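## Task

Move the yellow sponge onto the coffee table in the neighbouring room. The robot must not tip over or be left leaning, or the attempt fails. The sponge has to stay on the table without the robot supporting it.

## Robot and tools

Robot: a Hello Robot Stretch 3 with one arm. It has a two-wheel base (0.33 m long, 0.34 m wide), a lift on a mast, and a single telescoping arm that reaches out to the robot's RIGHT side. The gripper cannot move forward by itself; drive the base to shift it forward or back. The base turns in place about the point between the wheels, 0.05 m behind its front edge. With the arm pulled in and the wrist folded, turning sweeps a 0.28 m radius; an unfolded, level gripper reaches past that circle. Loose objects may get nudged now and then by outside forces.

Frames: the base frame has its origin on the floor between the drive wheels, x forward, y left, z up. hand_pose is reported in it, at the point where closed fingertips meet; with all wrist joints at zero its x axis is up, y points back along the arm toward the mast, z toward the robot's rear. The odometry frame is the base frame as it was when the scene began.

execute_actions: argument "actions" is a list holding one action or nothing (empty returns state and images only). An action may contain "base", "joints", or both, plus optional "contact_limits"; its motions start at once and may finish at different times. "base" holds exactly one command, both relative to where the base last measured itself: {"translate_m": d} drives straight d metres (forward positive, -1 to 1); {"rotate_rad": d} turns in place by d radians (left/counter-clockwise positive, -3.2 to 3.2). No sideways motion. "joints" is a single object of absolute targets keyed by name: lift_m 0 to 1.1 m (arm height on mast); arm_m 0 to 0.52 m (extension); wrist_yaw_rad -1.345 to 4.42 (0 along the arm, positive toward the front, 3.0 folded over the base); wrist_pitch_rad -1.57 to 0.451 (0 level, negative tips fingertips down); wrist_roll_rad -2.911 to 2.911 (0 fingers side by side, level); gripper_m -0.089 to 0.179 (larger is wider; actual tip gap is about 0.007 m less when almost shut and 0.025 m less when fully open, zero below 0.007); head_pan_rad -3.953 to 1.73 (0 forward, positive left, -1.57 looks along the arm); head_tilt_rad -1.53 to 0.419 (negative down). Done tolerances: ±0.004 for lift, arm, gripper; ±0.02 for yaw, roll, head; ±0.05 for pitch. Omitted joints or base may keep pushing toward an earlier target without showing it in status. "contact_limits" accepts only arm_m: a motor_effort percent (1 to 100) at which the arm motion halts (contact_stop); smaller is softer but too small halts immediately; it also caps holding force until the next action. "cameras" picks images: head_camera, nav_camera, wrist_camera or all; omitted/null/["all"] gives all, [] none. Unknown keys, names or out-of-range values reject the whole call with no motion. One action lasts at most 15 s. If a result reports a stop, later motion, wait and finished_scene calls in that same reply are skipped.

wait: {"seconds": 0 to 10}; commands nothing and returns state and images. zoom_image: {"camera", "region": [x0, y0, x1, y1]} in pixels of that camera's most recent full image, top-left origin, at most 504x504. finished_scene: {"scene": n} ends scene n for good once the last command has been held, and reports success; the next task arrives in its result. Replying without any tool call ends everything.

Results: base_status and joint_status tell how each motion ended. "done" for the base means wheels turned the commanded amount, even if slipping. "off_target" means it stopped short and may still push. After contact_stop, time_out or torque_fault the old target is dropped; arm and lift go slack after a contact_stop until commanded again (a slack lift may sink under load, keep pressing, or be pushed up by closing fingertips on a surface). on_its_own covers uncommanded parts; "held at" is the held target, not the position. Wrist servos pushed hard for seconds shut off for 10 s (torque_fault), going limp. motor_effort is percent of maximum, positive toward higher values, peak in brackets; readings carry fixed and random errors. Positive wheel effort pushes forward. lidar_m: 12 distances in metres from the base origin, 30-degree sectors starting straight ahead and going counter-clockwise (4th left, 7th behind, 10th right), "-" for nothing; scan plane 0.17 m high, so table legs show but tops do not; range 0.15 to 12 m; blind to clear objects and the robot; mast and low-lift parts may hide sectors 5, 6, 9, 10. wrist_depth_mm and head_depth_mm: 7x7 grids of median depth from top left (45 to 1000 mm and 280 to 4000 mm; head grid matches the sideways image). base_odometry is wheel-count only; heading -3.142 to 3.142, left positive; turned_by_wheels and turned_by_imu give turn since the last result; base_tilt in degrees, forward and right positive, with up to about 4 degrees of constant bias.

Cameras: head_camera and nav_camera move with head pan/tilt; wrist_camera rides on the gripper. Calibration lines give K, distortion and T_world_to_cam (base frame to camera); expect small errors, larger for the wrist camera.

Speed: full base speed (0.30 m/s, 1.9 rad/s) only with lift_m under 0.30, arm_m under 0.03 and wrist_yaw_rad over 2.54; otherwise 0.10 m/s and 0.63 rad/s. Fewer seconds of robot motion is better.

Gripper: to grasp, command a value smaller than the object's width (lower squeezes harder; the stall guard may weaken an overly hard squeeze, so resend a different value). To let go, command at least 0.02 above the touching value. Readings and "done" do not confirm a grasp; check images.

Avoid collisions: fold or unfold the wrist only with lift_m 0.32 to 0.95, wrist_pitch_rad -0.4 and roll near 0; once folded, lift may go down to 0.25. If yaw is below -0.4, keep pitch at -0.5 or lower. Tipping risks: arm pushing on something rigid with the gripper above about 0.45 m, a repeat push after a contact_stop, driving while holding or pushing on a fixed object, snagging furniture (worst backward). If tilted, reverse the last move in small steps, free the gripper, and lower lift_m to about 0.2. Drops, slams and very hard pushes count against you; the object must end resting on the table on its own.

Each tool is called after ">>>" by a JSON object that holds its "api" and its "payload", one argument or row to a line.

## Session

>>> {"api": "execute_actions", "payload": {
  "actions": []
}}

Scene clock: 0.00 s.
base_odometry: x=+0.000 y=+0.000 heading=+0.000 (m, m, rad; odometry frame)
turned_by_wheels: +0.000 (rad since the last result)
turned_by_imu: +0.000 (rad since the last result)
base_tilt: forward=+0.8 right=-0.6 (deg)
lidar_m: 2.31 1.49 1.27 0.88 0.67 0.65 0.68 0.84 0.82 0.86 1.22 3.09
head_depth_mm: 1952 2925 2983 2980 3004 2956 2224 / 1948 2903 3209 3168 3198 3161 2225 / 1920 2902 3383 3388 3429 3323 2237 / 1934 2894 3081 3099 3072 3012 2249 / 1922 2550 2626 2635 2622 2615 2252 / 1936 2328 2310 2292 2308 2294 2201 / 1929 2044 2058 2030 2055 1991 2030
base_status: not commanded
joint_positions: lift_m=+0.398 arm_m=-0.002 wrist_yaw_rad=+3.081 wrist_pitch_rad=-0.347 wrist_roll_rad=+0.002 gripper_m=+0.037 head_pan_rad=+0.012 head_tilt_rad=-0.022
joint_status: not commanded
motor_effort: left_wheel=+0 right_wheel=+1 lift_m=+18 arm_m=-1 wrist_yaw_rad=+1 wrist_pitch_rad=+6 wrist_roll_rad=+0 gripper_m=+0 head_pan_rad=+0 head_tilt_rad=+2 (%)
hand_pose: x=-0.0072 y=+0.0896 z=+0.4274 quat_wxyz=(+0.143, +0.700, +0.101, +0.692) (m; base frame)
wrist_depth_mm: 511 615 - - - - - / 528 639 - - - - - / 551 674 - - - - - / 565 721 - - - - - / 595 729 787 785 833 797 797 / 608 663 - 661 637 660 670 / 567 563 540 568 574 569 584
pictures: head_camera (sideways: a quarter turn clockwise sets it upright), nav_camera (sideways: a quarter turn counterclockwise sets it upright), wrist_camera
Images, in order (width x height): head_camera 896x504, nav_camera 672x504, wrist_camera 644x364.

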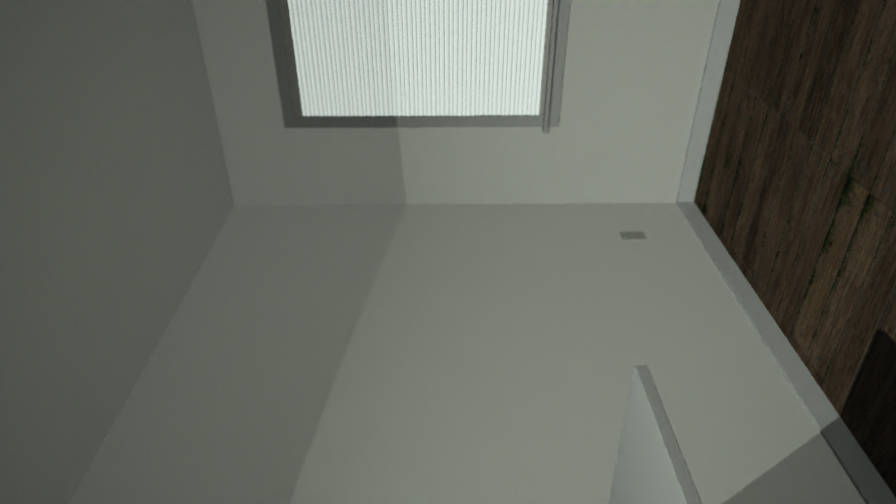

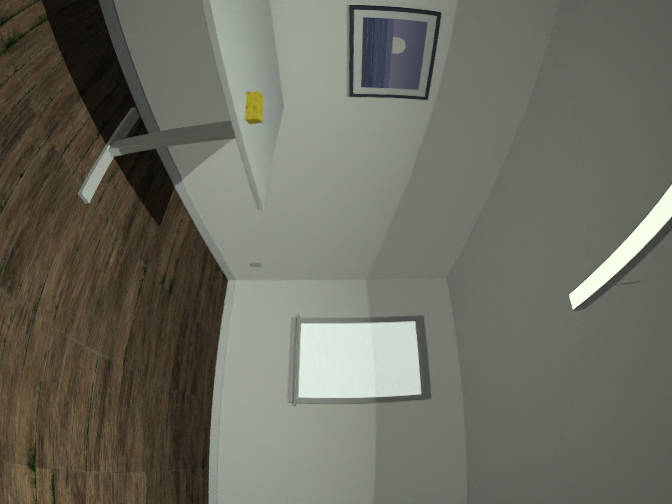

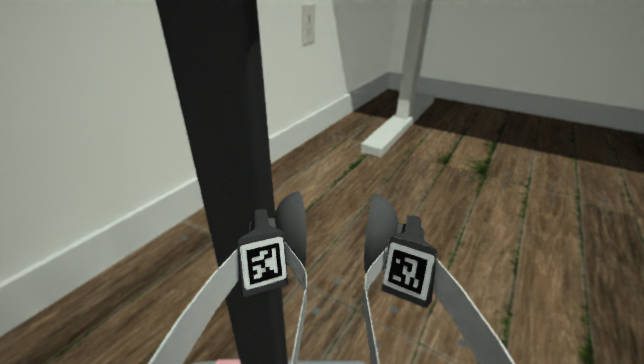

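>>> {"api": "execute_actions", "payload": {
  "actions": [
    {"joints":{"head_pan_rad":0.5,"head_tilt_rad":-0.3}}
  ],
  "cameras": ["head_camera","nav_camera"]
}}

Scene clock: 6.53 s.
base_odometry: x=+0.000 y=+0.000 heading=+0.000 (m, m, rad; odometry frame)
turned_by_wheels: +0.000 (rad since the last result)
turned_by_imu: -0.001 (rad since the last result)
base_tilt: forward=+0.7 right=-0.5 (deg)
lidar_m: 2.32 1.50 1.27 0.88 0.67 0.65 0.68 0.84 0.82 0.86 1.22 3.09
head_depth_mm: 2038 2180 2301 2453 2545 2002 1568 / 1912 2018 2120 2230 2403 1993 1569 / 1807 1910 1992 1425 2249 1920 1563 / 1697 1779 1878 1169 2074 1916 1566 / 1603 1669 1774 1290 1949 2006 1558 / 1523 1574 1664 1295 1848 1893 1568 / 1453 1513 1581 1298 1725 1811 1564
base_status: not commanded
joint_positions: lift_m=+0.398 arm_m=-0.002 wrist_yaw_rad=+3.081 wrist_pitch_rad=-0.347 wrist_roll_rad=+0.002 gripper_m=+0.037 head_pan_rad=+0.493 head_tilt_rad=-0.296
joint_status: all done
motor_effort: left_wheel=+0(0) right_wheel=+1(1) lift_m=+17(18) arm_m=-1(1) wrist_yaw_rad=+0(1) wrist_pitch_rad=+6(6) wrist_roll_rad=+0(0) gripper_m=+0(1) head_pan_rad=+4(30) head_tilt_rad=-2(26) (%)
hand_pose: x=-0.0072 y=+0.0896 z=+0.4274 quat_wxyz=(+0.143, +0.700, +0.101, +0.692) (m; base frame)
wrist_depth_mm: 509 607 - - - - - / 530 630 - - - - - / 553 685 - - - - - / 562 722 - 1000 985 - - / 605 733 790 800 833 812 819 / 608 658 - 650 627 673 678 / 560 572 552 572 563 585 574
pictures: head_camera (sideways: a quarter turn clockwise sets it upright), nav_camera (sideways: a quarter turn counterclockwise sets it upright)
camera_calibration (this result's frames):
head_camera: T_world_to_cam=[[-0.271415, -0.155956, -0.949743, 1.25279], [-0.485988, 0.873953, -0.00462645, 0.0113751], [0.830753, 0.460308, -0.312997, 0.355908], [0, 0, 0, 1]] pos_world=[0.0498818, 0.0216112, 1.30128]
nav_camera: T_world_to_cam=[[0.265381, 0.115917, 0.95715, -1.20432], [0.459752, -0.887823, -0.0199498, 0.0756816], [0.847468, 0.445346, -0.288904, 0.330793], [0, 0, 0, 1]] pos_world=[0.00447104, 0.059476, 1.24979]
Images, in order (width x height): head_camera 896x504, nav_camera 672x504.

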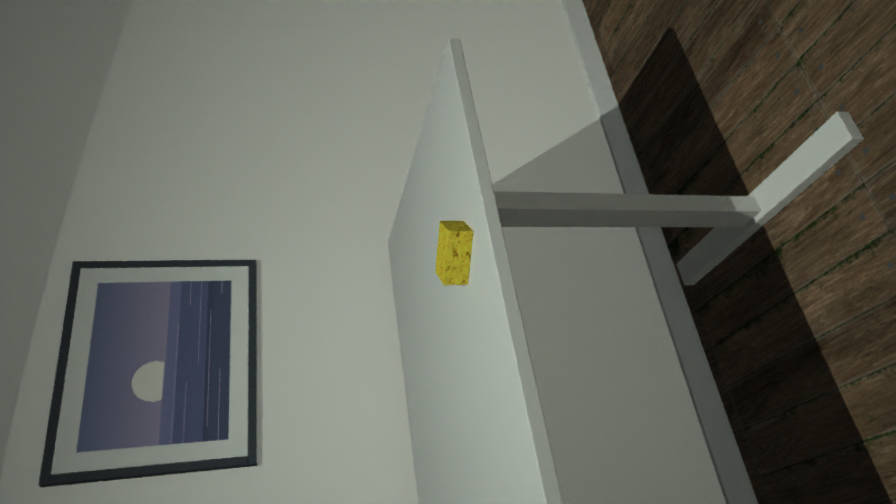

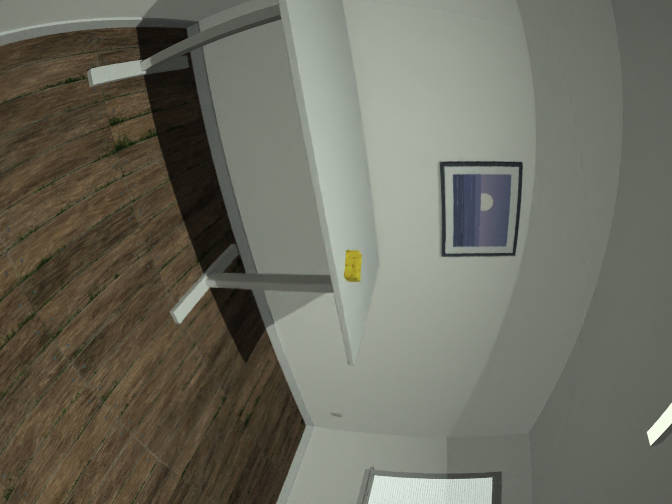

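>>> {"api": "execute_actions", "payload": {
  "actions": [
    {"base":{"translate_m":0.8},"joints":{"wrist_pitch_rad":-0.4,"wrist_yaw_rad":0,"gripper_m":0.15}}
  ],
  "cameras": []
}}

>>> {"api": "execute_actions", "payload": {
  "actions": [
    {"base":{"rotate_rad":2.7},"joints":{"lift_m":1.0,"wrist_pitch_rad":0,"head_pan_rad":-1.57,"head_tilt_rad":-0.5}}
  ]
}}

Scene clock: 24.33 s.
base_odometry: x=+0.800 y=+0.000 heading=+0.000 (m, m, rad; odometry frame)
turned_by_wheels: +0.000 (rad since the last result)
turned_by_imu: -0.004 (rad since the last result)
base_tilt: forward=+0.7 right=-0.6 (deg)
lidar_m: 1.73 0.84 0.83 1.34 1.32 1.32 1.38 1.28 1.24 1.31 1.96 2.44
head_depth_mm: 1514 1614 1717 1823 1963 2007 1560 / 1423 1500 1605 1696 1796 1869 1558 / 1333 1409 1488 1574 1679 1779 1570 / 1269 1327 1400 1475 1552 1614 1558 / 1202 1253 1320 1382 770 596 1560 / 1142 1183 1239 1294 770 550 1470 / 1085 1128 1175 1203 770 549 1391
base_status: done
joint_positions: lift_m=+0.398 arm_m=-0.002 wrist_yaw_rad=+0.003 wrist_pitch_rad=-0.412 wrist_roll_rad=+0.002 gripper_m=+0.150 head_pan_rad=+0.493 head_tilt_rad=-0.297
joint_status: all done
motor_effort: left_wheel=+0(4) right_wheel=+0(3) lift_m=+18(17) arm_m=-1(1) wrist_yaw_rad=-2(2) wrist_pitch_rad=+4(5) wrist_roll_rad=+0(0) gripper_m=+0(83) head_pan_rad=+3(4) head_tilt_rad=-2(2) (%)
hand_pose: x=-0.0208 y=-0.3680 z=+0.4125 quat_wxyz=(+0.692, +0.146, -0.692, -0.144) (m; base frame)
wrist_depth_mm: - - - - 966 836 745 / - - - - - 895 762 / - - - - - 995 849 / 914 885 910 891 889 910 826 / 738 757 726 740 744 776 752 / 638 596 625 629 625 631 625 / 534 531 539 541 541 543 542
pictures: none
No camera images: the call's "cameras" was empty. Leave "cameras" out to get every camera's image.

Scene clock: 30.63 s.
base_odometry: x=+0.800 y=+0.000 heading=+2.700 (m, m, rad; odometry frame)
turned_by_wheels: +2.700 (rad since the last result)
turned_by_imu: +2.691 (rad since the last result)
base_tilt: forward=+0.6 right=-0.5 (deg)
lidar_m: 1.32 1.42 1.26 1.25 1.34 2.02 2.43 1.63 0.83 1.27 1.32 1.30
head_depth_mm: 1023 1123 1175 817 - - - / 1031 1130 1189 843 - - - / 1045 1144 1204 844 - - - / 1051 1160 1218 798 - 1555 1321 / 1072 1170 1214 800 594 1606 1328 / 1092 1185 1220 758 596 1616 1322 / 1103 1201 1222 758 622 1607 1337
base_status: done
joint_positions: lift_m=+0.999 arm_m=-0.002 wrist_yaw_rad=+0.002 wrist_pitch_rad=-0.025 wrist_roll_rad=+0.002 gripper_m=+0.150 head_pan_rad=-1.563 head_tilt_rad=-0.494
joint_status: all done
motor_effort: left_wheel=-3(6) right_wheel=+2(5) lift_m=+27(27) arm_m=-2(2) wrist_yaw_rad=-2(2) wrist_pitch_rad=+10(10) wrist_roll_rad=+0(0) gripper_m=+0(0) head_pan_rad=-3(38) head_tilt_rad=-3(22) (%)
hand_pose: x=-0.0209 y=-0.3984 z=+1.1075 quat_wxyz=(+0.707, +0.010, -0.707, -0.008) (m; base frame)
wrist_depth_mm: - - - 935 902 883 869 / - - - - 959 952 887 / - - - - 980 959 903 / 818 844 892 917 911 966 956 / 524 577 540 561 564 630 963 / 392 365 389 359 408 396 437 / 331 308 308 313 315 316 323
pictures: head_camera (sideways: a quarter turn clockwise sets it upright), nav_camera (sideways: a quarter turn counterclockwise sets it upright), wrist_camera
camera_calibration (this result's frames):
head_camera: T_world_to_cam=[[-0.0128907, 0.493536, -0.86963, 1.14668], [0.999729, 0.023227, -0.00163729, -0.0015802], [0.0193908, -0.869415, -0.493701, 0.596011], [0, 0, 0, 1]] pos_world=[0.00480408, -0.0477085, 1.29143]
nav_camera: T_world_to_cam=[[-0.0197045, -0.471466, 0.881664, -1.10407], [-0.999805, 0.0107043, -0.0166208, 0.0802462], [-0.00160144, -0.881819, -0.471584, 0.573704], [0, 0, 0, 1]] pos_world=[0.0593942, -0.0154855, 1.2453]
wrist_camera: T_world_to_cam=[[-0.998378, -0.0362802, 0.0438775, -0.0766387], [-0.0516736, 0.253869, -0.965857, 1.19472], [0.0239023, -0.966558, -0.255332, 0.0595298], [0, 0, 0, 1]] pos_world=[-0.0162017, -0.248544, 1.17249]
Images, in order (width x height): head_camera 896x504, nav_camera 672x504, wrist_camera 644x364.

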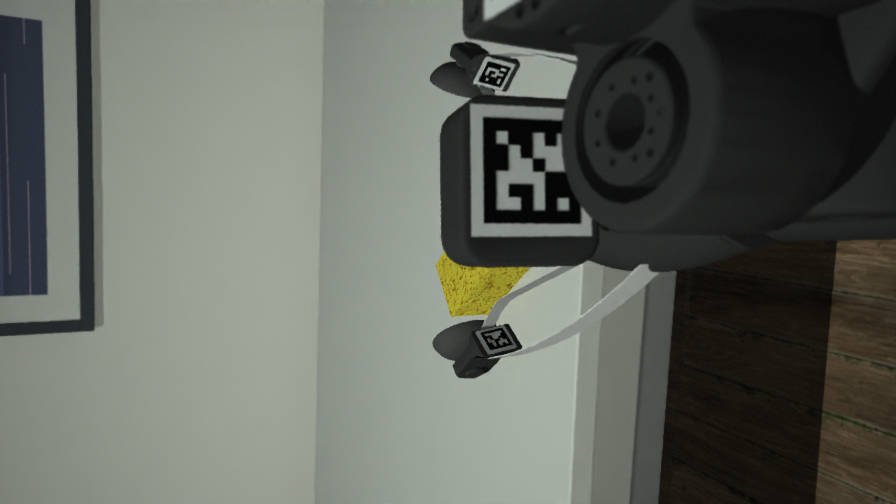

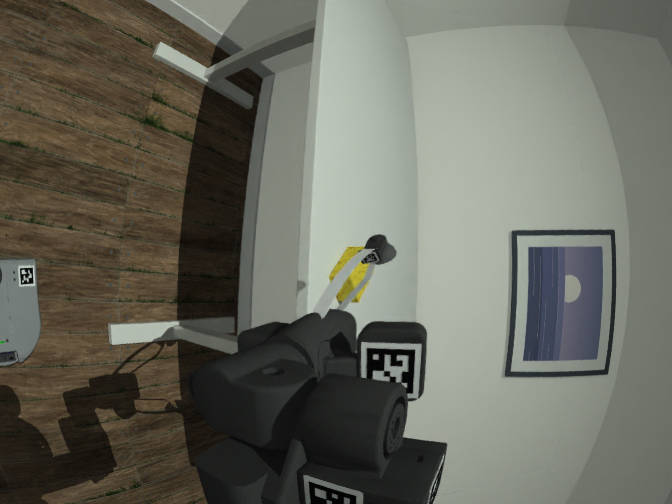

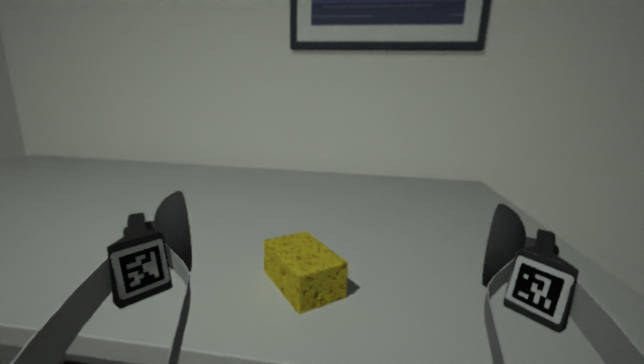

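>>> {"api": "execute_actions", "payload": {
  "actions": [
    {"base":{"translate_m":0.04},"joints":{"arm_m":0.19}}
  ],
  "cameras": []
}}

>>> {"api": "execute_actions", "payload": {
  "actions": [
    {"joints":{"lift_m":0.87}}
  ],
  "cameras": ["wrist_camera","head_camera"]
}}

Scene clock: 40.90 s.
base_odometry: x=+0.764 y=+0.017 heading=+2.700 (m, m, rad; odometry frame)
turned_by_wheels: +0.000 (rad since the last result)
turned_by_imu: -0.001 (rad since the last result)
base_tilt: forward=+0.7 right=-0.5 (deg)
lidar_m: 1.28 1.38 1.25 1.24 1.34 2.06 2.48 1.64 0.84 1.28 1.28 1.28
head_depth_mm: 1030 1126 1185 752 546 1106 1293 / 1032 1132 - - 568 1585 1280 / 1041 1150 1218 - 569 1616 1328 / 1054 1164 1218 668 592 1609 1325 / 1083 1175 1228 754 595 1612 1325 / 1095 1191 1222 758 622 1609 1324 / 1107 1204 1217 758 624 1616 1339
base_status: done
joint_positions: lift_m=+0.999 arm_m=+0.190 wrist_yaw_rad=+0.002 wrist_pitch_rad=-0.025 wrist_roll_rad=+0.002 gripper_m=+0.150 head_pan_rad=-1.563 head_tilt_rad=-0.494
joint_status: all done
motor_effort: left_wheel=-3(3) right_wheel=+2(5) lift_m=+28(28) arm_m=+4(4) wrist_yaw_rad=+0(1) wrist_pitch_rad=+10(10) wrist_roll_rad=+0(0) gripper_m=-1(1) head_pan_rad=-3(3) head_tilt_rad=-3(3) (%)
hand_pose: x=-0.0210 y=-0.5902 z=+1.1075 quat_wxyz=(+0.707, +0.010, -0.707, -0.009) (m; base frame)
wrist_depth_mm: 905 863 840 783 744 718 712 / 930 915 849 824 773 756 732 / - 944 900 857 792 769 712 / 815 829 862 863 845 826 771 / 509 569 547 553 572 620 781 / 389 363 389 397 395 396 419 / 300 301 309 304 313 314 319
pictures: none
No camera images: the call's "cameras" was empty. Leave "cameras" out to get every camera's image.

Scene clock: 42.90 s.
base_odometry: x=+0.764 y=+0.017 heading=+2.700 (m, m, rad; odometry frame)
turned_by_wheels: +0.000 (rad since the last result)
turned_by_imu: +0.000 (rad since the last result)
base_tilt: forward=+0.7 right=-0.5 (deg)
lidar_m: 1.28 1.38 1.26 1.24 1.34 2.05 2.48 1.64 0.85 1.28 1.28 1.29
head_depth_mm: 1025 1124 1180 751 - - 1257 / 1033 1132 1194 750 - - 1276 / 1045 1146 1205 793 - - 1329 / 1057 1166 1213 776 608 1578 1321 / 1083 1174 1212 776 594 1608 1328 / 1094 1186 1213 756 620 1602 1328 / 1109 1200 1220 757 621 1612 1332
base_status: not commanded
joint_positions: lift_m=+0.871 arm_m=+0.190 wrist_yaw_rad=+0.002 wrist_pitch_rad=-0.025 wrist_roll_rad=+0.002 gripper_m=+0.150 head_pan_rad=-1.563 head_tilt_rad=-0.494
joint_status: all done
motor_effort: left_wheel=-3(3) right_wheel=+2(2) lift_m=+7(25) arm_m=+5(4) wrist_yaw_rad=-1(1) wrist_pitch_rad=+10(10) wrist_roll_rad=+0(1) gripper_m=+0(1) head_pan_rad=-3(3) head_tilt_rad=-4(3) (%)
hand_pose: x=-0.0210 y=-0.5902 z=+0.9789 quat_wxyz=(+0.707, +0.010, -0.707, -0.009) (m; base frame)
wrist_depth_mm: 883 855 815 807 749 725 705 / 933 898 859 805 762 735 709 / 790 837 881 849 802 779 739 / 345 350 361 192 382 397 415 / 217 237 210 139 132 257 244 / 168 152 162 134 135 165 174 / - 127 128 124 130 132 134
pictures: head_camera (sideways: a quarter turn clockwise sets it upright), wrist_camera
camera_calibration (this result's frames):
head_camera: T_world_to_cam=[[-0.0128167, 0.493569, -0.869612, 1.14665], [0.999732, 0.0230767, -0.00163674, -0.00158094], [0.0192599, -0.8694, -0.493733, 0.596052], [0, 0, 0, 1]] pos_world=[0.0047969, -0.0477079, 1.29143]
wrist_camera: T_world_to_cam=[[-0.998385, -0.0360737, 0.0438801, -0.0778882], [-0.0516219, 0.253807, -0.965876, 1.11918], [0.0237056, -0.966582, -0.25526, -0.158828], [0, 0, 0, 1]] pos_world=[-0.0162232, -0.440386, 1.04386]
Images, in order (width x height): head_camera 896x504, wrist_camera 644x364.

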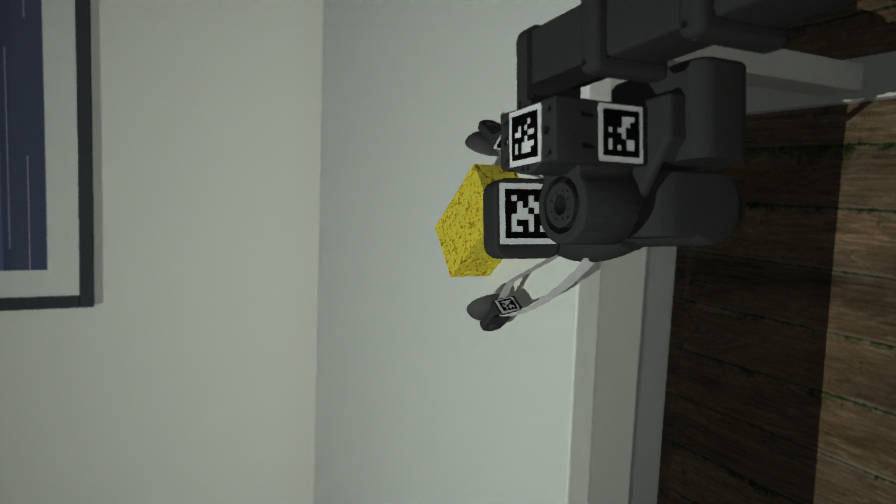

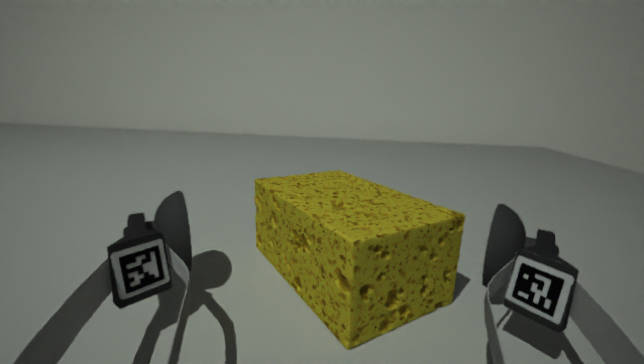

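Extend a bit more, then grip.

>>> {"api": "execute_actions", "payload": {
  "actions": [
    {"joints":{"arm_m":0.225}}
  ],
  "cameras": []
}}

>>> {"api": "execute_actions", "payload": {
  "actions": [
    {"joints":{"gripper_m":0.03}}
  ],
  "cameras": []
}}

>>> {"api": "execute_actions", "payload": {
  "actions": [
    {"joints":{"lift_m":0.95}}
  ],
  "cameras": []
}}

>>> {"api": "execute_actions", "payload": {
  "actions": [
    {"joints":{"arm_m":0.0,"head_pan_rad":0.5,"head_tilt_rad":-0.2}}
  ]
}}

Scene clock: 48.43 s.
base_odometry: x=+0.764 y=+0.017 heading=+2.700 (m, m, rad; odometry frame)
turned_by_wheels: +0.000 (rad since the last result)
turned_by_imu: -0.001 (rad since the last result)
base_tilt: forward=+0.7 right=-0.5 (deg)
lidar_m: 1.28 1.38 1.26 1.24 1.33 2.05 2.48 1.64 0.85 1.28 1.27 1.28
head_depth_mm: 1025 1121 1177 751 - - 1266 / 1033 1132 1189 793 - 1515 1278 / 1046 1154 1210 798 - 1553 1325 / 1054 1162 1212 797 621 1577 1328 / 1078 1176 1215 798 594 1602 1329 / 1097 1193 1216 756 622 1614 1329 / 1107 1200 1220 758 622 1612 1328
base_status: not commanded
joint_positions: lift_m=+0.871 arm_m=+0.225 wrist_yaw_rad=+0.002 wrist_pitch_rad=-0.025 wrist_roll_rad=+0.002 gripper_m=+0.150 head_pan_rad=-1.563 head_tilt_rad=-0.494
joint_status: all done
motor_effort: left_wheel=-3(3) right_wheel=+2(2) lift_m=+7(7) arm_m=+5(4) wrist_yaw_rad=+0(1) wrist_pitch_rad=+10(10) wrist_roll_rad=+0(0) gripper_m=-1(0) head_pan_rad=-2(4) head_tilt_rad=-3(3) (%)
hand_pose: x=-0.0210 y=-0.6252 z=+0.9789 quat_wxyz=(+0.707, +0.010, -0.707, -0.009) (m; base frame)
wrist_depth_mm: 858 833 789 740 728 697 659 / 898 845 815 753 764 705 697 / 786 874 819 788 769 738 706 / 338 349 359 368 384 395 417 / 215 235 195 117 120 256 245 / 167 152 154 96 93 112 174 / - 126 128 100 95 125 133
pictures: none
No camera images: the call's "cameras" was empty. Leave "cameras" out to get every camera's image.

Scene clock: 50.13 s.
base_odometry: x=+0.764 y=+0.017 heading=+2.700 (m, m, rad; odometry frame)
turned_by_wheels: +0.000 (rad since the last result)
turned_by_imu: +0.000 (rad since the last result)
base_tilt: forward=+0.7 right=-0.5 (deg)
lidar_m: 1.28 1.38 1.26 1.24 1.33 2.05 2.48 1.64 0.85 1.28 1.27 1.29
head_depth_mm: 1019 1127 1178 751 - - 1264 / 1029 1138 1188 792 - 1517 1277 / 1044 1146 1200 818 - 1560 1328 / 1054 1162 1211 795 593 1580 1319 / 1090 1170 1216 754 595 1606 1323 / 1095 1192 1217 758 622 1609 1325 / 1106 1201 1221 757 623 1609 1337
base_status: not commanded
joint_positions: lift_m=+0.871 arm_m=+0.225 wrist_yaw_rad=+0.002 wrist_pitch_rad=-0.025 wrist_roll_rad=+0.002 gripper_m=+0.031 head_pan_rad=-1.563 head_tilt_rad=-0.494
joint_status: all done
motor_effort: left_wheel=-3(3) right_wheel=+2(2) lift_m=+8(7) arm_m=+4(5) wrist_yaw_rad=-1(1) wrist_pitch_rad=+10(10) wrist_roll_rad=+0(0) gripper_m=-20(93) head_pan_rad=-3(4) head_tilt_rad=-3(3) (%)
hand_pose: x=-0.0210 y=-0.6252 z=+0.9789 quat_wxyz=(+0.707, +0.010, -0.707, -0.009) (m; base frame)
wrist_depth_mm: 867 845 790 764 728 696 668 / 902 863 830 780 742 718 690 / 775 838 866 807 762 747 704 / 342 350 362 191 386 397 418 / 217 221 125 117 119 239 244 / 160 160 141 103 114 181 173 / 125 127 123 108 121 132 134
pictures: none
No camera images: the call's "cameras" was empty. Leave "cameras" out to get every camera's image.

Scene clock: 51.70 s.
base_odometry: x=+0.764 y=+0.017 heading=+2.700 (m, m, rad; odometry frame)
turned_by_wheels: +0.000 (rad since the last result)
turned_by_imu: +0.000 (rad since the last result)
base_tilt: forward=+0.7 right=-0.6 (deg)
lidar_m: 1.28 1.38 1.26 1.24 1.34 2.05 2.48 1.63 0.85 1.28 1.27 1.29
head_depth_mm: 1027 1123 1179 - 567 1107 1296 / 1035 1134 1201 - 1556 1600 1278 / 1044 1152 1211 - 1583 1608 1323 / 1060 1165 1213 680 607 1602 1328 / 1081 1176 1210 755 595 1607 1332 / 1100 1188 1224 756 621 1614 1326 / 1112 1207 1219 758 622 1620 1330
base_status: not commanded
joint_positions: lift_m=+0.949 arm_m=+0.225 wrist_yaw_rad=+0.002 wrist_pitch_rad=-0.025 wrist_roll_rad=+0.002 gripper_m=+0.031 head_pan_rad=-1.563 head_tilt_rad=-0.494
joint_status: all done
motor_effort: left_wheel=-3(3) right_wheel=+2(2) lift_m=+28(28) arm_m=+4(4) wrist_yaw_rad=-1(0) wrist_pitch_rad=+10(10) wrist_roll_rad=+0(0) gripper_m=-19(19) head_pan_rad=-4(4) head_tilt_rad=-3(3) (%)
hand_pose: x=-0.0210 y=-0.6252 z=+1.0575 quat_wxyz=(+0.707, +0.010, -0.707, -0.009) (m; base frame)
wrist_depth_mm: 870 819 796 763 717 695 656 / 881 861 830 790 740 705 684 / 973 911 852 809 777 771 725 / 634 641 667 192 711 748 765 / 398 407 126 117 119 437 454 / 293 295 203 103 114 334 319 / 233 233 228 108 122 245 248
pictures: none
No camera images: the call's "cameras" was empty. Leave "cameras" out to get every camera's image.

Scene clock: 54.60 s.
base_odometry: x=+0.764 y=+0.017 heading=+2.700 (m, m, rad; odometry frame)
turned_by_wheels: +0.000 (rad since the last result)
turned_by_imu: -0.001 (rad since the last result)
base_tilt: forward=+0.6 right=-0.5 (deg)
lidar_m: 1.28 1.38 1.25 1.24 1.33 2.06 2.48 1.64 0.84 1.28 1.28 1.29
head_depth_mm: 1129 1171 1201 1242 1278 1322 1365 / 1205 1238 1276 1322 1366 1416 1472 / 1276 1319 1369 1418 1477 1524 1568 / 1361 1415 1461 1521 1583 1644 1649 / 1466 1524 1580 1654 1705 1802 1716 / 1517 1562 1601 1642 1697 1749 1693 / 1378 1400 1428 1460 1507 1554 1573
base_status: not commanded
joint_positions: lift_m=+0.949 arm_m=+0.000 wrist_yaw_rad=+0.002 wrist_pitch_rad=-0.025 wrist_roll_rad=+0.002 gripper_m=+0.031 head_pan_rad=+0.493 head_tilt_rad=-0.211
joint_status: all done
motor_effort: left_wheel=-3(3) right_wheel=+2(2) lift_m=+28(28) arm_m=-7(7) wrist_yaw_rad=-1(0) wrist_pitch_rad=+10(10) wrist_roll_rad=+0(0) gripper_m=-19(19) head_pan_rad=+4(38) head_tilt_rad=+6(29) (%)
hand_pose: x=-0.0210 y=-0.4009 z=+1.0575 quat_wxyz=(+0.707, +0.010, -0.707, -0.009) (m; base frame)
wrist_depth_mm: - - - 948 905 884 859 / - - - - 977 928 891 / - - - - - 958 914 / 632 647 659 193 718 747 984 / 407 414 126 117 119 445 450 / 310 301 207 103 115 336 322 / - - - 108 123 254 249
pictures: head_camera (sideways: a quarter turn clockwise sets it upright), nav_camera (sideways: a quarter turn counterclockwise sets it upright), wrist_camera
camera_calibration (this result's frames):
head_camera: T_world_to_cam=[[-0.199528, -0.117385, -0.972836, 1.28252], [-0.485691, 0.874111, -0.00585808, 0.0129773], [0.851054, 0.471329, -0.231422, 0.249613], [0, 0, 0, 1]] pos_world=[0.0497665, 0.0215553, 1.30552]
nav_camera: T_world_to_cam=[[0.193022, 0.0770903, 0.978161, -1.23134], [0.461385, -0.886948, -0.0211438, 0.0772284], [0.865949, 0.45539, -0.206768, 0.223776], [0, 0, 0, 1]] pos_world=[0.00826402, 0.0615164, 1.25235]
wrist_camera: T_world_to_cam=[[-0.998394, -0.035819, 0.0438804, -0.0744717], [-0.0515574, 0.253821, -0.965876, 1.14707], [0.023459, -0.966588, -0.25526, 0.0442531], [0, 0, 0, 1]] pos_world=[-0.0162501, -0.251044, 1.12249]
Images, in order (width x height): head_camera 896x504, nav_camera 672x504, wrist_camera 644x364.

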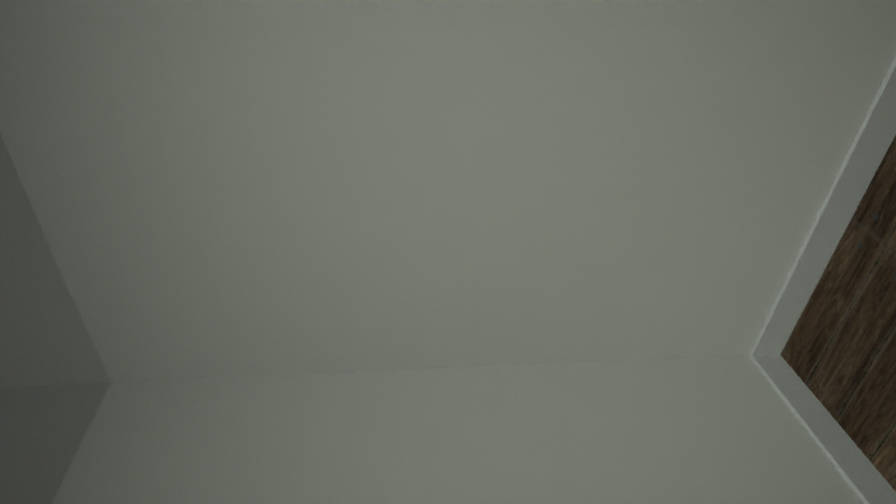

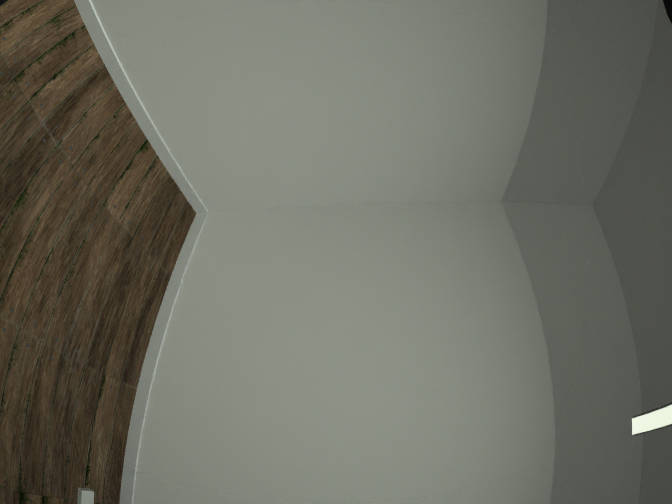

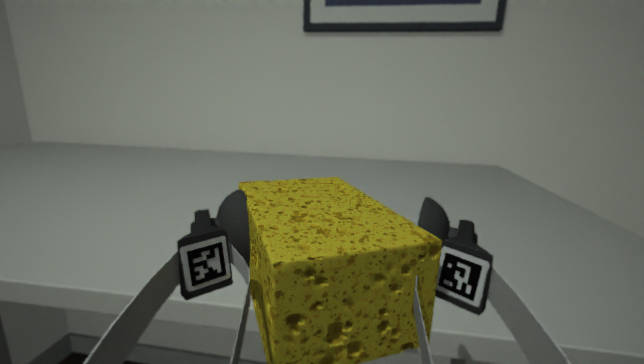

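Held. Door must be along the left wall behind. Fold wrist and look.

>>> {"api": "execute_actions", "payload": {
  "actions": [
    {"joints":{"lift_m":0.9,"wrist_pitch_rad":-0.4,"wrist_yaw_rad":3.0,"head_pan_rad":1.7}}
  ],
  "cameras": ["nav_camera"]
}}

Scene clock: 59.80 s.
base_odometry: x=+0.764 y=+0.017 heading=+2.700 (m, m, rad; odometry frame)
turned_by_wheels: +0.000 (rad since the last result)
turned_by_imu: -0.001 (rad since the last result)
base_tilt: forward=+0.7 right=-0.6 (deg)
lidar_m: 1.28 1.38 1.26 1.24 1.34 2.05 2.48 1.63 0.85 1.28 1.28 1.29
head_depth_mm: 1049 1084 1119 1159 1208 1249 1297 / 1074 1110 1143 1188 1235 1285 1333 / 1101 1130 1172 1215 1270 1324 1370 / 1129 1159 1195 1240 1295 1351 1411 / 1150 1186 1236 1283 1335 1386 1453 / 1183 1212 1270 1313 1372 1432 1483 / 1206 1247 1291 1344 1393 1445 1509
base_status: not commanded
joint_positions: lift_m=+0.901 arm_m=+0.000 wrist_yaw_rad=+2.997 wrist_pitch_rad=-0.413 wrist_roll_rad=+0.002 gripper_m=+0.031 head_pan_rad=+1.693 head_tilt_rad=-0.211
joint_status: all done
motor_effort: left_wheel=-3(3) right_wheel=+2(2) lift_m=+7(24) arm_m=-6(7) wrist_yaw_rad=+2(3) wrist_pitch_rad=+5(9) wrist_roll_rad=+0(0) gripper_m=-19(20) head_pan_rad=+4(38) head_tilt_rad=+6(6) (%)
hand_pose: x=+0.0112 y=+0.0774 z=+0.9144 quat_wxyz=(+0.195, +0.701, +0.095, +0.679) (m; base frame)
wrist_depth_mm: - - - - - - - / - - - - - - - / - - - - - - - / - - 186 193 - - - / - - 125 117 119 - - / - - 132 103 114 - - / - - - 108 122 - -
pictures: nav_camera (sideways: a quarter turn counterclockwise sets it upright)
camera_calibration (this result's frames):
nav_camera: T_world_to_cam=[[-0.00188656, 0.207796, 0.97817, -1.23016], [0.993865, 0.108557, -0.0211443, 0.073981], [-0.110581, 0.97213, -0.206726, 0.229678], [0, 0, 0, 1]] pos_world=[-0.0504499, 0.0243145, 1.25235]
Images, in order (width x height): nav_camera 672x504.

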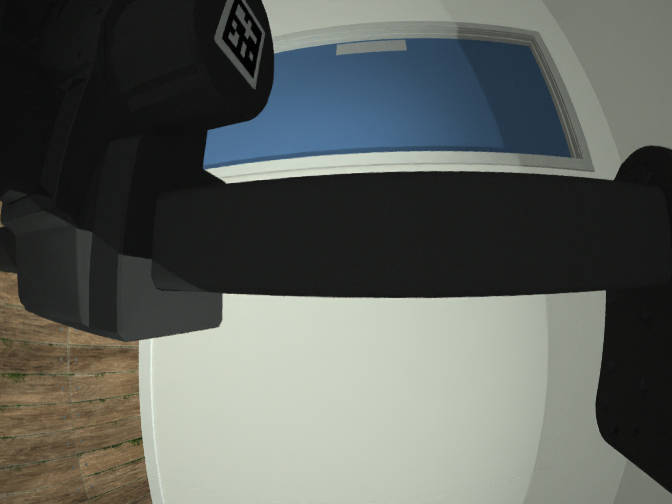

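>>> {"api": "execute_actions", "payload": {
  "actions": [
    {"joints":{"lift_m":0.27,"head_pan_rad":0,"head_tilt_rad":-0.2}}
  ],
  "cameras": []
}}

>>> {"api": "execute_actions", "payload": {
  "actions": [
    {"base":{"translate_m":-0.85}}
  ],
  "cameras": []
}}

>>> {"api": "execute_actions", "payload": {
  "actions": [
    {"base":{"rotate_rad":1.6}}
  ]
}}

Scene clock: 73.57 s.
base_odometry: x=+0.764 y=+0.017 heading=+2.700 (m, m, rad; odometry frame)
turned_by_wheels: +0.000 (rad since the last result)
turned_by_imu: -0.002 (rad since the last result)
base_tilt: forward=+0.7 right=-0.5 (deg)
lidar_m: 1.28 1.38 1.25 1.24 1.33 2.06 2.48 1.64 0.84 1.28 1.28 1.29
head_depth_mm: 1094 1138 1165 1218 1259 1312 1357 / 1100 1141 1178 1230 1274 1322 1376 / 1115 1153 1195 1240 1291 1336 1398 / 1131 1170 1210 1252 1307 1367 1426 / 1146 1179 1229 1274 1324 1379 1438 / 1155 1197 1244 1298 1338 1399 1460 / 1167 1209 1258 1310 1370 1418 1483
base_status: not commanded
joint_positions: lift_m=+0.271 arm_m=+0.000 wrist_yaw_rad=+2.997 wrist_pitch_rad=-0.415 wrist_roll_rad=+0.002 gripper_m=+0.031 head_pan_rad=+0.007 head_tilt_rad=-0.211
joint_status: all done
motor_effort: left_wheel=-2(2) right_wheel=+2(2) lift_m=+7(7) arm_m=-6(6) wrist_yaw_rad=+3(2) wrist_pitch_rad=+6(6) wrist_roll_rad=+0(0) gripper_m=-19(19) head_pan_rad=-4(42) head_tilt_rad=+6(7) (%)
hand_pose: x=+0.0111 y=+0.0772 z=+0.2841 quat_wxyz=(+0.196, +0.701, +0.095, +0.679) (m; base frame)
wrist_depth_mm: - - - - - - - / - - - - - - - / 859 876 871 882 876 854 877 / 684 662 189 193 681 679 683 / 550 562 125 117 119 551 546 / 464 - 120 103 114 483 478 / - - - 108 122 412 410
pictures: none
No camera images: the call's "cameras" was empty. Leave "cameras" out to get every camera's image.

Scene clock: 78.17 s.
base_odometry: x=+1.532 y=-0.346 heading=+2.700 (m, m, rad; odometry frame)
turned_by_wheels: +0.000 (rad since the last result)
turned_by_imu: +0.000 (rad since the last result)
base_tilt: forward=+0.7 right=-0.5 (deg)
lidar_m: 2.11 1.71 1.35 1.33 1.52 1.66 1.64 1.51 1.20 1.18 0.94 1.91
head_depth_mm: 1843 1896 1954 2032 2112 2167 1709 / 1858 1913 1995 2059 2140 2182 1713 / 1893 1941 2012 2075 2170 2219 1712 / 1886 1956 2021 2116 2185 2243 1699 / 1924 1998 2065 2137 2213 2283 1706 / 1945 2007 2087 2180 2268 2287 1720 / 1966 2042 2125 2207 2313 2294 1718
base_status: done
joint_positions: lift_m=+0.271 arm_m=+0.000 wrist_yaw_rad=+2.998 wrist_pitch_rad=-0.415 wrist_roll_rad=+0.002 gripper_m=+0.031 head_pan_rad=+0.007 head_tilt_rad=-0.210
joint_status: not commanded
motor_effort: left_wheel=-2(10) right_wheel=+2(5) lift_m=+7(8) arm_m=-6(5) wrist_yaw_rad=+1(2) wrist_pitch_rad=+6(6) wrist_roll_rad=+0(0) gripper_m=-19(19) head_pan_rad=-3(3) head_tilt_rad=+5(6) (%)
hand_pose: x=+0.0110 y=+0.0772 z=+0.2840 quat_wxyz=(+0.196, +0.701, +0.096, +0.679) (m; base frame)
wrist_depth_mm: - - - - - - - / - - - - - - - / 852 848 858 890 872 873 868 / 670 674 189 192 677 673 667 / 550 554 125 117 119 559 555 / 464 - 119 103 114 486 482 / - - - 108 123 409 407
pictures: none
No camera images: the call's "cameras" was empty. Leave "cameras" out to get every camera's image.

Scene clock: 80.50 s.
base_odometry: x=+1.532 y=-0.346 heading=-1.984 (m, m, rad; odometry frame)
turned_by_wheels: +1.600 (rad since the last result)
turned_by_imu: +1.590 (rad since the last result)
base_tilt: forward=+0.7 right=-0.5 (deg)
lidar_m: 1.33 1.53 1.65 1.64 1.49 1.19 1.18 0.94 1.96 2.12 1.69 1.35
head_depth_mm: 1139 1178 1219 1261 1308 1366 1428 / 1154 1196 1240 1290 1330 1391 1444 / 1235 1277 1323 1377 1423 1489 1545 / 1254 1300 1340 1397 1455 1502 1562 / 1263 1309 1358 1413 1472 1537 1585 / 1290 1332 1381 1435 1493 1557 1608 / 1303 1349 1408 1458 1525 1588 1628
base_status: done
joint_positions: lift_m=+0.271 arm_m=+0.000 wrist_yaw_rad=+2.998 wrist_pitch_rad=-0.415 wrist_roll_rad=+0.002 gripper_m=+0.031 head_pan_rad=+0.007 head_tilt_rad=-0.210
joint_status: not commanded
motor_effort: left_wheel=-2(8) right_wheel=+2(9) lift_m=+8(7) arm_m=-6(6) wrist_yaw_rad=+2(1) wrist_pitch_rad=+6(6) wrist_roll_rad=+0(0) gripper_m=-19(19) head_pan_rad=-3(5) head_tilt_rad=+6(5) (%)
hand_pose: x=+0.0110 y=+0.0772 z=+0.2840 quat_wxyz=(+0.196, +0.701, +0.096, +0.679) (m; base frame)
wrist_depth_mm: - - - - - - - / - - - - - - - / 846 870 844 873 878 878 866 / 672 665 189 192 688 680 684 / 559 551 125 117 119 567 557 / 466 - 119 103 114 490 470 / - - - 107 122 408 415
pictures: head_camera (sideways: a quarter turn clockwise sets it upright), nav_camera (sideways: a quarter turn counterclockwise sets it upright), wrist_camera
camera_calibration (this result's frames):
head_camera: T_world_to_cam=[[-0.230288, -0.0105732, -0.973065, 1.28301], [-0.0210892, 0.99976, -0.00587227, 0.0101617], [0.972894, 0.0191688, -0.230456, 0.247612], [0, 0, 0, 1]] pos_world=[0.0547749, -0.00134017, 1.30557]
nav_camera: T_world_to_cam=[[0.205707, -0.0220153, 0.978366, -1.23168], [-0.00637213, -0.999756, -0.0211568, 0.0800988], [0.978593, -0.00188216, -0.205797, 0.221824], [0, 0, 0, 1]] pos_world=[0.0368, 0.0533808, 1.25238]
wrist_camera: T_world_to_cam=[[0.995028, -0.0956799, 0.0276602, -0.00411682], [-0.0358433, -0.603116, -0.796848, 0.298246], [0.0929247, 0.791895, -0.603546, 0.270557], [0, 0, 0, 1]] pos_world=[-0.010355, -0.0347701, 0.401064]
Images, in order (width x height): head_camera 896x504, nav_camera 672x504, wrist_camera 644x364.

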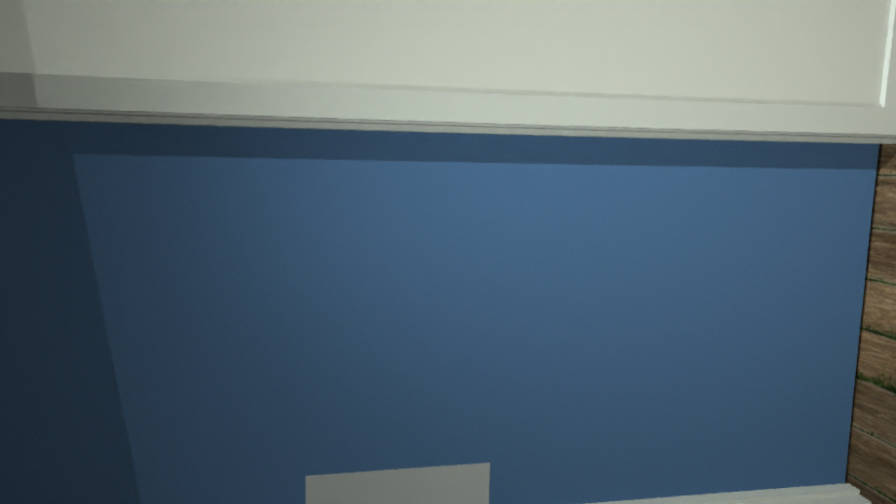

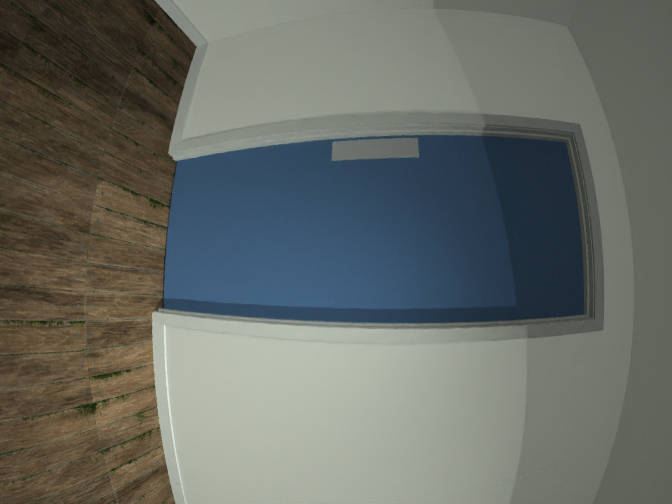

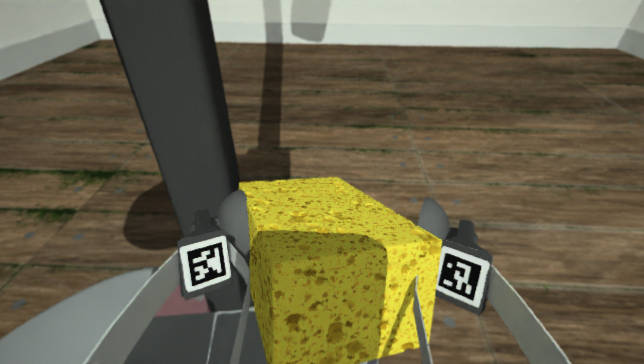

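>>> {"api": "execute_actions", "payload": {
  "actions": [
    {"base":{"rotate_rad":0.25}}
  ],
  "cameras": []
}}

>>> {"api": "execute_actions", "payload": {
  "actions": [
    {"base":{"translate_m":0.9}}
  ],
  "cameras": []
}}

>>> {"api": "execute_actions", "payload": {
  "actions": [
    {"base":{"rotate_rad":-0.35}}
  ],
  "cameras": []
}}

>>> {"api": "execute_actions", "payload": {
  "actions": [
    {"base":{"translate_m":0.4}}
  ],
  "cameras": []
}}

>>> {"api": "execute_actions", "payload": {
  "actions": [
    {"base":{"translate_m":1.0}}
  ],
  "cameras": ["nav_camera","head_camera"]
}}

Scene clock: 91.43 s.
base_odometry: x=+1.532 y=-0.346 heading=-1.734 (m, m, rad; odometry frame)
turned_by_wheels: +0.250 (rad since the last result)
turned_by_imu: +0.248 (rad since the last result)
base_tilt: forward=+0.7 right=-0.6 (deg)
lidar_m: 1.42 1.67 1.64 1.65 1.29 1.18 1.00 0.94 1.97 2.14 1.46 1.32
head_depth_mm: 1196 1235 1273 1319 1359 1413 1465 / 1245 1282 1319 1372 1410 1475 1526 / 1286 1331 1369 1423 1483 1544 1597 / 1332 1378 1434 1481 1547 1609 1650 / 1385 1438 1489 1541 1602 1665 1685 / 1372 1425 1489 1560 1621 1683 1703 / 1435 1500 1555 1634 1711 1781 1727
base_status: done
joint_positions: lift_m=+0.271 arm_m=+0.000 wrist_yaw_rad=+2.998 wrist_pitch_rad=-0.415 wrist_roll_rad=+0.002 gripper_m=+0.031 head_pan_rad=+0.007 head_tilt_rad=-0.210
joint_status: not commanded
motor_effort: left_wheel=-2(9) right_wheel=+2(7) lift_m=+7(7) arm_m=-6(5) wrist_yaw_rad=+2(1) wrist_pitch_rad=+6(6) wrist_roll_rad=+0(0) gripper_m=-19(20) head_pan_rad=-3(3) head_tilt_rad=+6(5) (%)
hand_pose: x=+0.0110 y=+0.0772 z=+0.2840 quat_wxyz=(+0.196, +0.701, +0.096, +0.679) (m; base frame)
wrist_depth_mm: - - - - - - - / - - - - - - - / 857 859 883 850 868 858 860 / 678 660 188 192 686 698 703 / 548 551 125 117 119 563 557 / 466 - 119 103 114 497 477 / - - - 108 122 413 413
pictures: none
No camera images: the call's "cameras" was empty. Leave "cameras" out to get every camera's image.

Scene clock: 96.20 s.
base_odometry: x=+1.386 y=-1.235 heading=-1.734 (m, m, rad; odometry frame)
turned_by_wheels: +0.000 (rad since the last result)
turned_by_imu: -0.003 (rad since the last result)
base_tilt: forward=+0.7 right=-0.6 (deg)
lidar_m: 0.58 0.68 1.30 1.32 1.64 2.01 1.81 2.52 2.45 0.85 0.63 0.58
head_depth_mm: 465 479 495 511 530 548 570 / 482 497 514 531 553 573 595 / 500 516 534 555 574 599 622 / 520 538 557 580 603 628 654 / 542 562 584 606 631 658 689 / 565 586 608 634 663 693 726 / 585 604 623 642 659 683 702
base_status: done
joint_positions: lift_m=+0.271 arm_m=+0.000 wrist_yaw_rad=+2.998 wrist_pitch_rad=-0.415 wrist_roll_rad=+0.002 gripper_m=+0.031 head_pan_rad=+0.007 head_tilt_rad=-0.210
joint_status: not commanded
motor_effort: left_wheel=-2(6) right_wheel=+2(6) lift_m=+8(8) arm_m=-6(5) wrist_yaw_rad=+2(2) wrist_pitch_rad=+6(6) wrist_roll_rad=+0(0) gripper_m=-19(18) head_pan_rad=-3(2) head_tilt_rad=+5(5) (%)
hand_pose: x=+0.0110 y=+0.0772 z=+0.2840 quat_wxyz=(+0.196, +0.701, +0.096, +0.679) (m; base frame)
wrist_depth_mm: - - - - - - 994 / - - - - - - 936 / 859 869 840 860 845 861 830 / 675 675 186 192 678 681 673 / 558 553 125 118 119 557 568 / 469 - 119 103 114 493 474 / - - - 108 122 410 410
pictures: none
No camera images: the call's "cameras" was empty. Leave "cameras" out to get every camera's image.

Scene clock: 97.43 s.
base_odometry: x=+1.386 y=-1.235 heading=-2.084 (m, m, rad; odometry frame)
turned_by_wheels: -0.350 (rad since the last result)
turned_by_imu: -0.348 (rad since the last result)
base_tilt: forward=+0.7 right=-0.5 (deg)
lidar_m: 0.58 0.61 0.74 1.31 1.37 1.91 2.02 1.81 2.53 1.76 0.68 0.60
head_depth_mm: 477 493 512 530 551 573 598 / 478 494 513 532 553 575 598 / 480 496 514 534 555 578 603 / 481 497 516 536 557 579 604 / 482 500 518 538 560 581 607 / 485 501 519 539 561 583 608 / 485 502 522 541 563 585 610
base_status: done
joint_positions: lift_m=+0.271 arm_m=+0.000 wrist_yaw_rad=+2.998 wrist_pitch_rad=-0.415 wrist_roll_rad=+0.002 gripper_m=+0.031 head_pan_rad=+0.007 head_tilt_rad=-0.210
joint_status: not commanded
motor_effort: left_wheel=+2(8) right_wheel=-1(6) lift_m=+7(8) arm_m=-6(6) wrist_yaw_rad=+2(2) wrist_pitch_rad=+6(6) wrist_roll_rad=+0(0) gripper_m=-19(18) head_pan_rad=-3(2) head_tilt_rad=+5(5) (%)
hand_pose: x=+0.0110 y=+0.0772 z=+0.2840 quat_wxyz=(+0.196, +0.701, +0.096, +0.679) (m; base frame)
wrist_depth_mm: - - - - - 821 565 / - - - - - 809 553 / 857 844 833 871 828 792 604 / 671 673 187 192 689 681 622 / 555 547 125 117 119 560 568 / 464 - 120 103 114 486 478 / - - - 108 123 409 409
pictures: none
No camera images: the call's "cameras" was empty. Leave "cameras" out to get every camera's image.

Scene clock: 100.50 s.
base_odometry: x=+1.190 y=-1.583 heading=-2.084 (m, m, rad; odometry frame)
turned_by_wheels: +0.000 (rad since the last result)
turned_by_imu: -0.001 (rad since the last result)
base_tilt: forward=+0.7 right=-0.5 (deg)
lidar_m: 0.18 0.19 0.26 0.46 1.36 1.90 2.41 2.17 2.53 0.44 0.25 0.19
head_depth_mm: - - - - - - - / - - - - - - - / - - - - - - - / - - - - - - - / - - - - - - - / - - - - - - - / - - - - - - -
base_status: done
joint_positions: lift_m=+0.271 arm_m=+0.000 wrist_yaw_rad=+2.998 wrist_pitch_rad=-0.415 wrist_roll_rad=+0.002 gripper_m=+0.031 head_pan_rad=+0.007 head_tilt_rad=-0.210
joint_status: not commanded
motor_effort: left_wheel=+2(10) right_wheel=-1(4) lift_m=+7(8) arm_m=-5(6) wrist_yaw_rad=+2(2) wrist_pitch_rad=+6(6) wrist_roll_rad=+0(0) gripper_m=-19(19) head_pan_rad=-4(3) head_tilt_rad=+5(5) (%)
hand_pose: x=+0.0110 y=+0.0772 z=+0.2840 quat_wxyz=(+0.196, +0.701, +0.096, +0.679) (m; base frame)
wrist_depth_mm: - - - - 444 296 205 / - - - - 476 297 204 / 842 851 874 832 530 301 206 / 661 666 188 193 555 300 208 / 550 551 126 117 119 297 209 / 472 - 119 103 115 271 210 / - - - 108 122 333 211
pictures: none
No camera images: the call's "cameras" was empty. Leave "cameras" out to get every camera's image.

Scene clock: 105.83 s.
base_odometry: x=+0.699 y=-2.454 heading=-2.084 (m, m, rad; odometry frame)
turned_by_wheels: -0.001 (rad since the last result)
turned_by_imu: -1.399 (rad since the last result)
base_tilt: forward=+0.6 right=-0.6 (deg)
lidar_m: 0.15 0.21 1.74 1.74 1.95 1.65 0.88 0.89 3.02 0.20 0.15 -
head_depth_mm: - - - - - - - / - - - - - - - / - - - - - - - / - - - - - - - / - - - - - - - / - - - - - - - / - - - - - - -
base_status: done
joint_positions: lift_m=+0.270 arm_m=-0.001 wrist_yaw_rad=+2.995 wrist_pitch_rad=-0.419 wrist_roll_rad=+0.003 gripper_m=+0.031 head_pan_rad=+0.000 head_tilt_rad=-0.205
joint_status: not commanded
motor_effort: left_wheel=+0(76) right_wheel=+14(62) lift_m=+17(18) arm_m=+11(41) wrist_yaw_rad=+3(39) wrist_pitch_rad=+8(9) wrist_roll_rad=+0(2) gripper_m=-19(24) head_pan_rad=+1(7) head_tilt_rad=+3(8) (%)
hand_pose: x=+0.0114 y=+0.0776 z=+0.2824 quat_wxyz=(+0.198, +0.701, +0.096, +0.678) (m; base frame)
wrist_depth_mm: - - - - - - - / - - - - - - 398 / 871 830 860 845 838 861 351 / 680 672 681 193 684 638 316 / 551 540 127 117 120 541 287 / 466 - 120 103 114 410 262 / - - - 108 123 401 238
pictures: head_camera (sideways: a quarter turn clockwise sets it upright), nav_camera (sideways: a quarter turn counterclockwise sets it upright)
camera_calibration (this result's frames):
head_camera: T_world_to_cam=[[-0.225635, -0.00890198, -0.974171, 1.28442], [-0.0137963, 0.999887, -0.00594151, 0.0102074], [0.974114, 0.0120993, -0.225732, 0.241456], [0, 0, 0, 1]] pos_world=[0.0547454, -0.00169377, 1.30581]
nav_camera: T_world_to_cam=[[0.200792, -0.0235071, 0.979352, -1.23294], [-0.0135328, -0.999683, -0.0212205, 0.0802255], [0.97954, -0.00899243, -0.201046, 0.215635], [0, 0, 0, 1]] pos_world=[0.0374269, 0.0531563, 1.25254]
Images, in order (width x height): head_camera 896x504, nav_camera 672x504.

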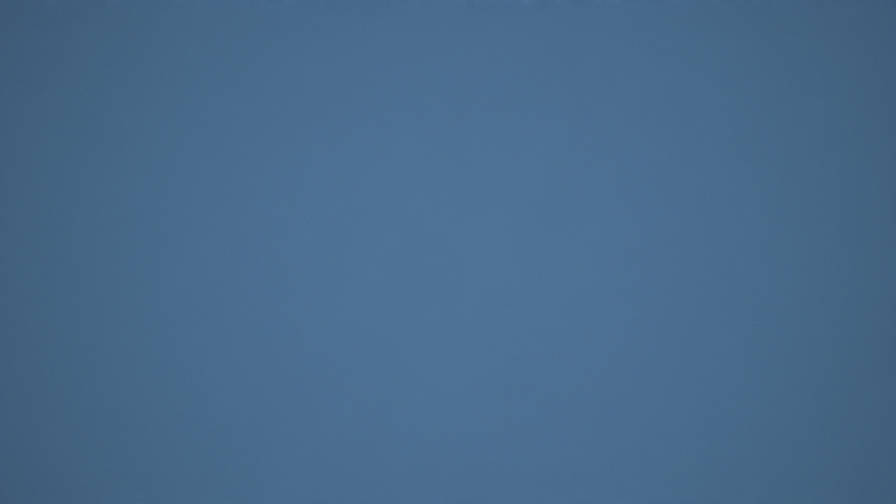

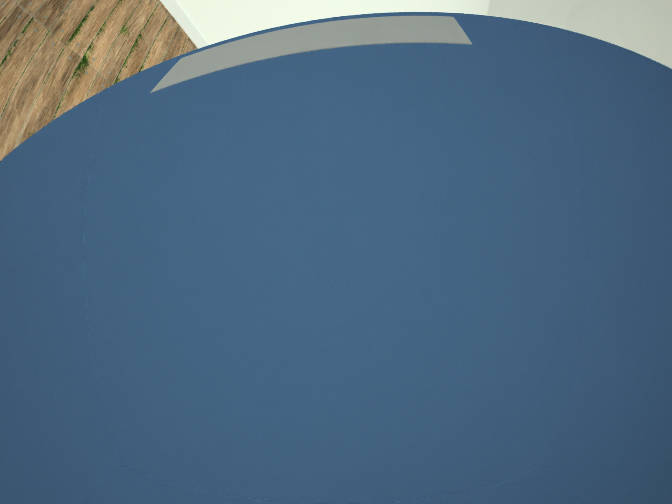

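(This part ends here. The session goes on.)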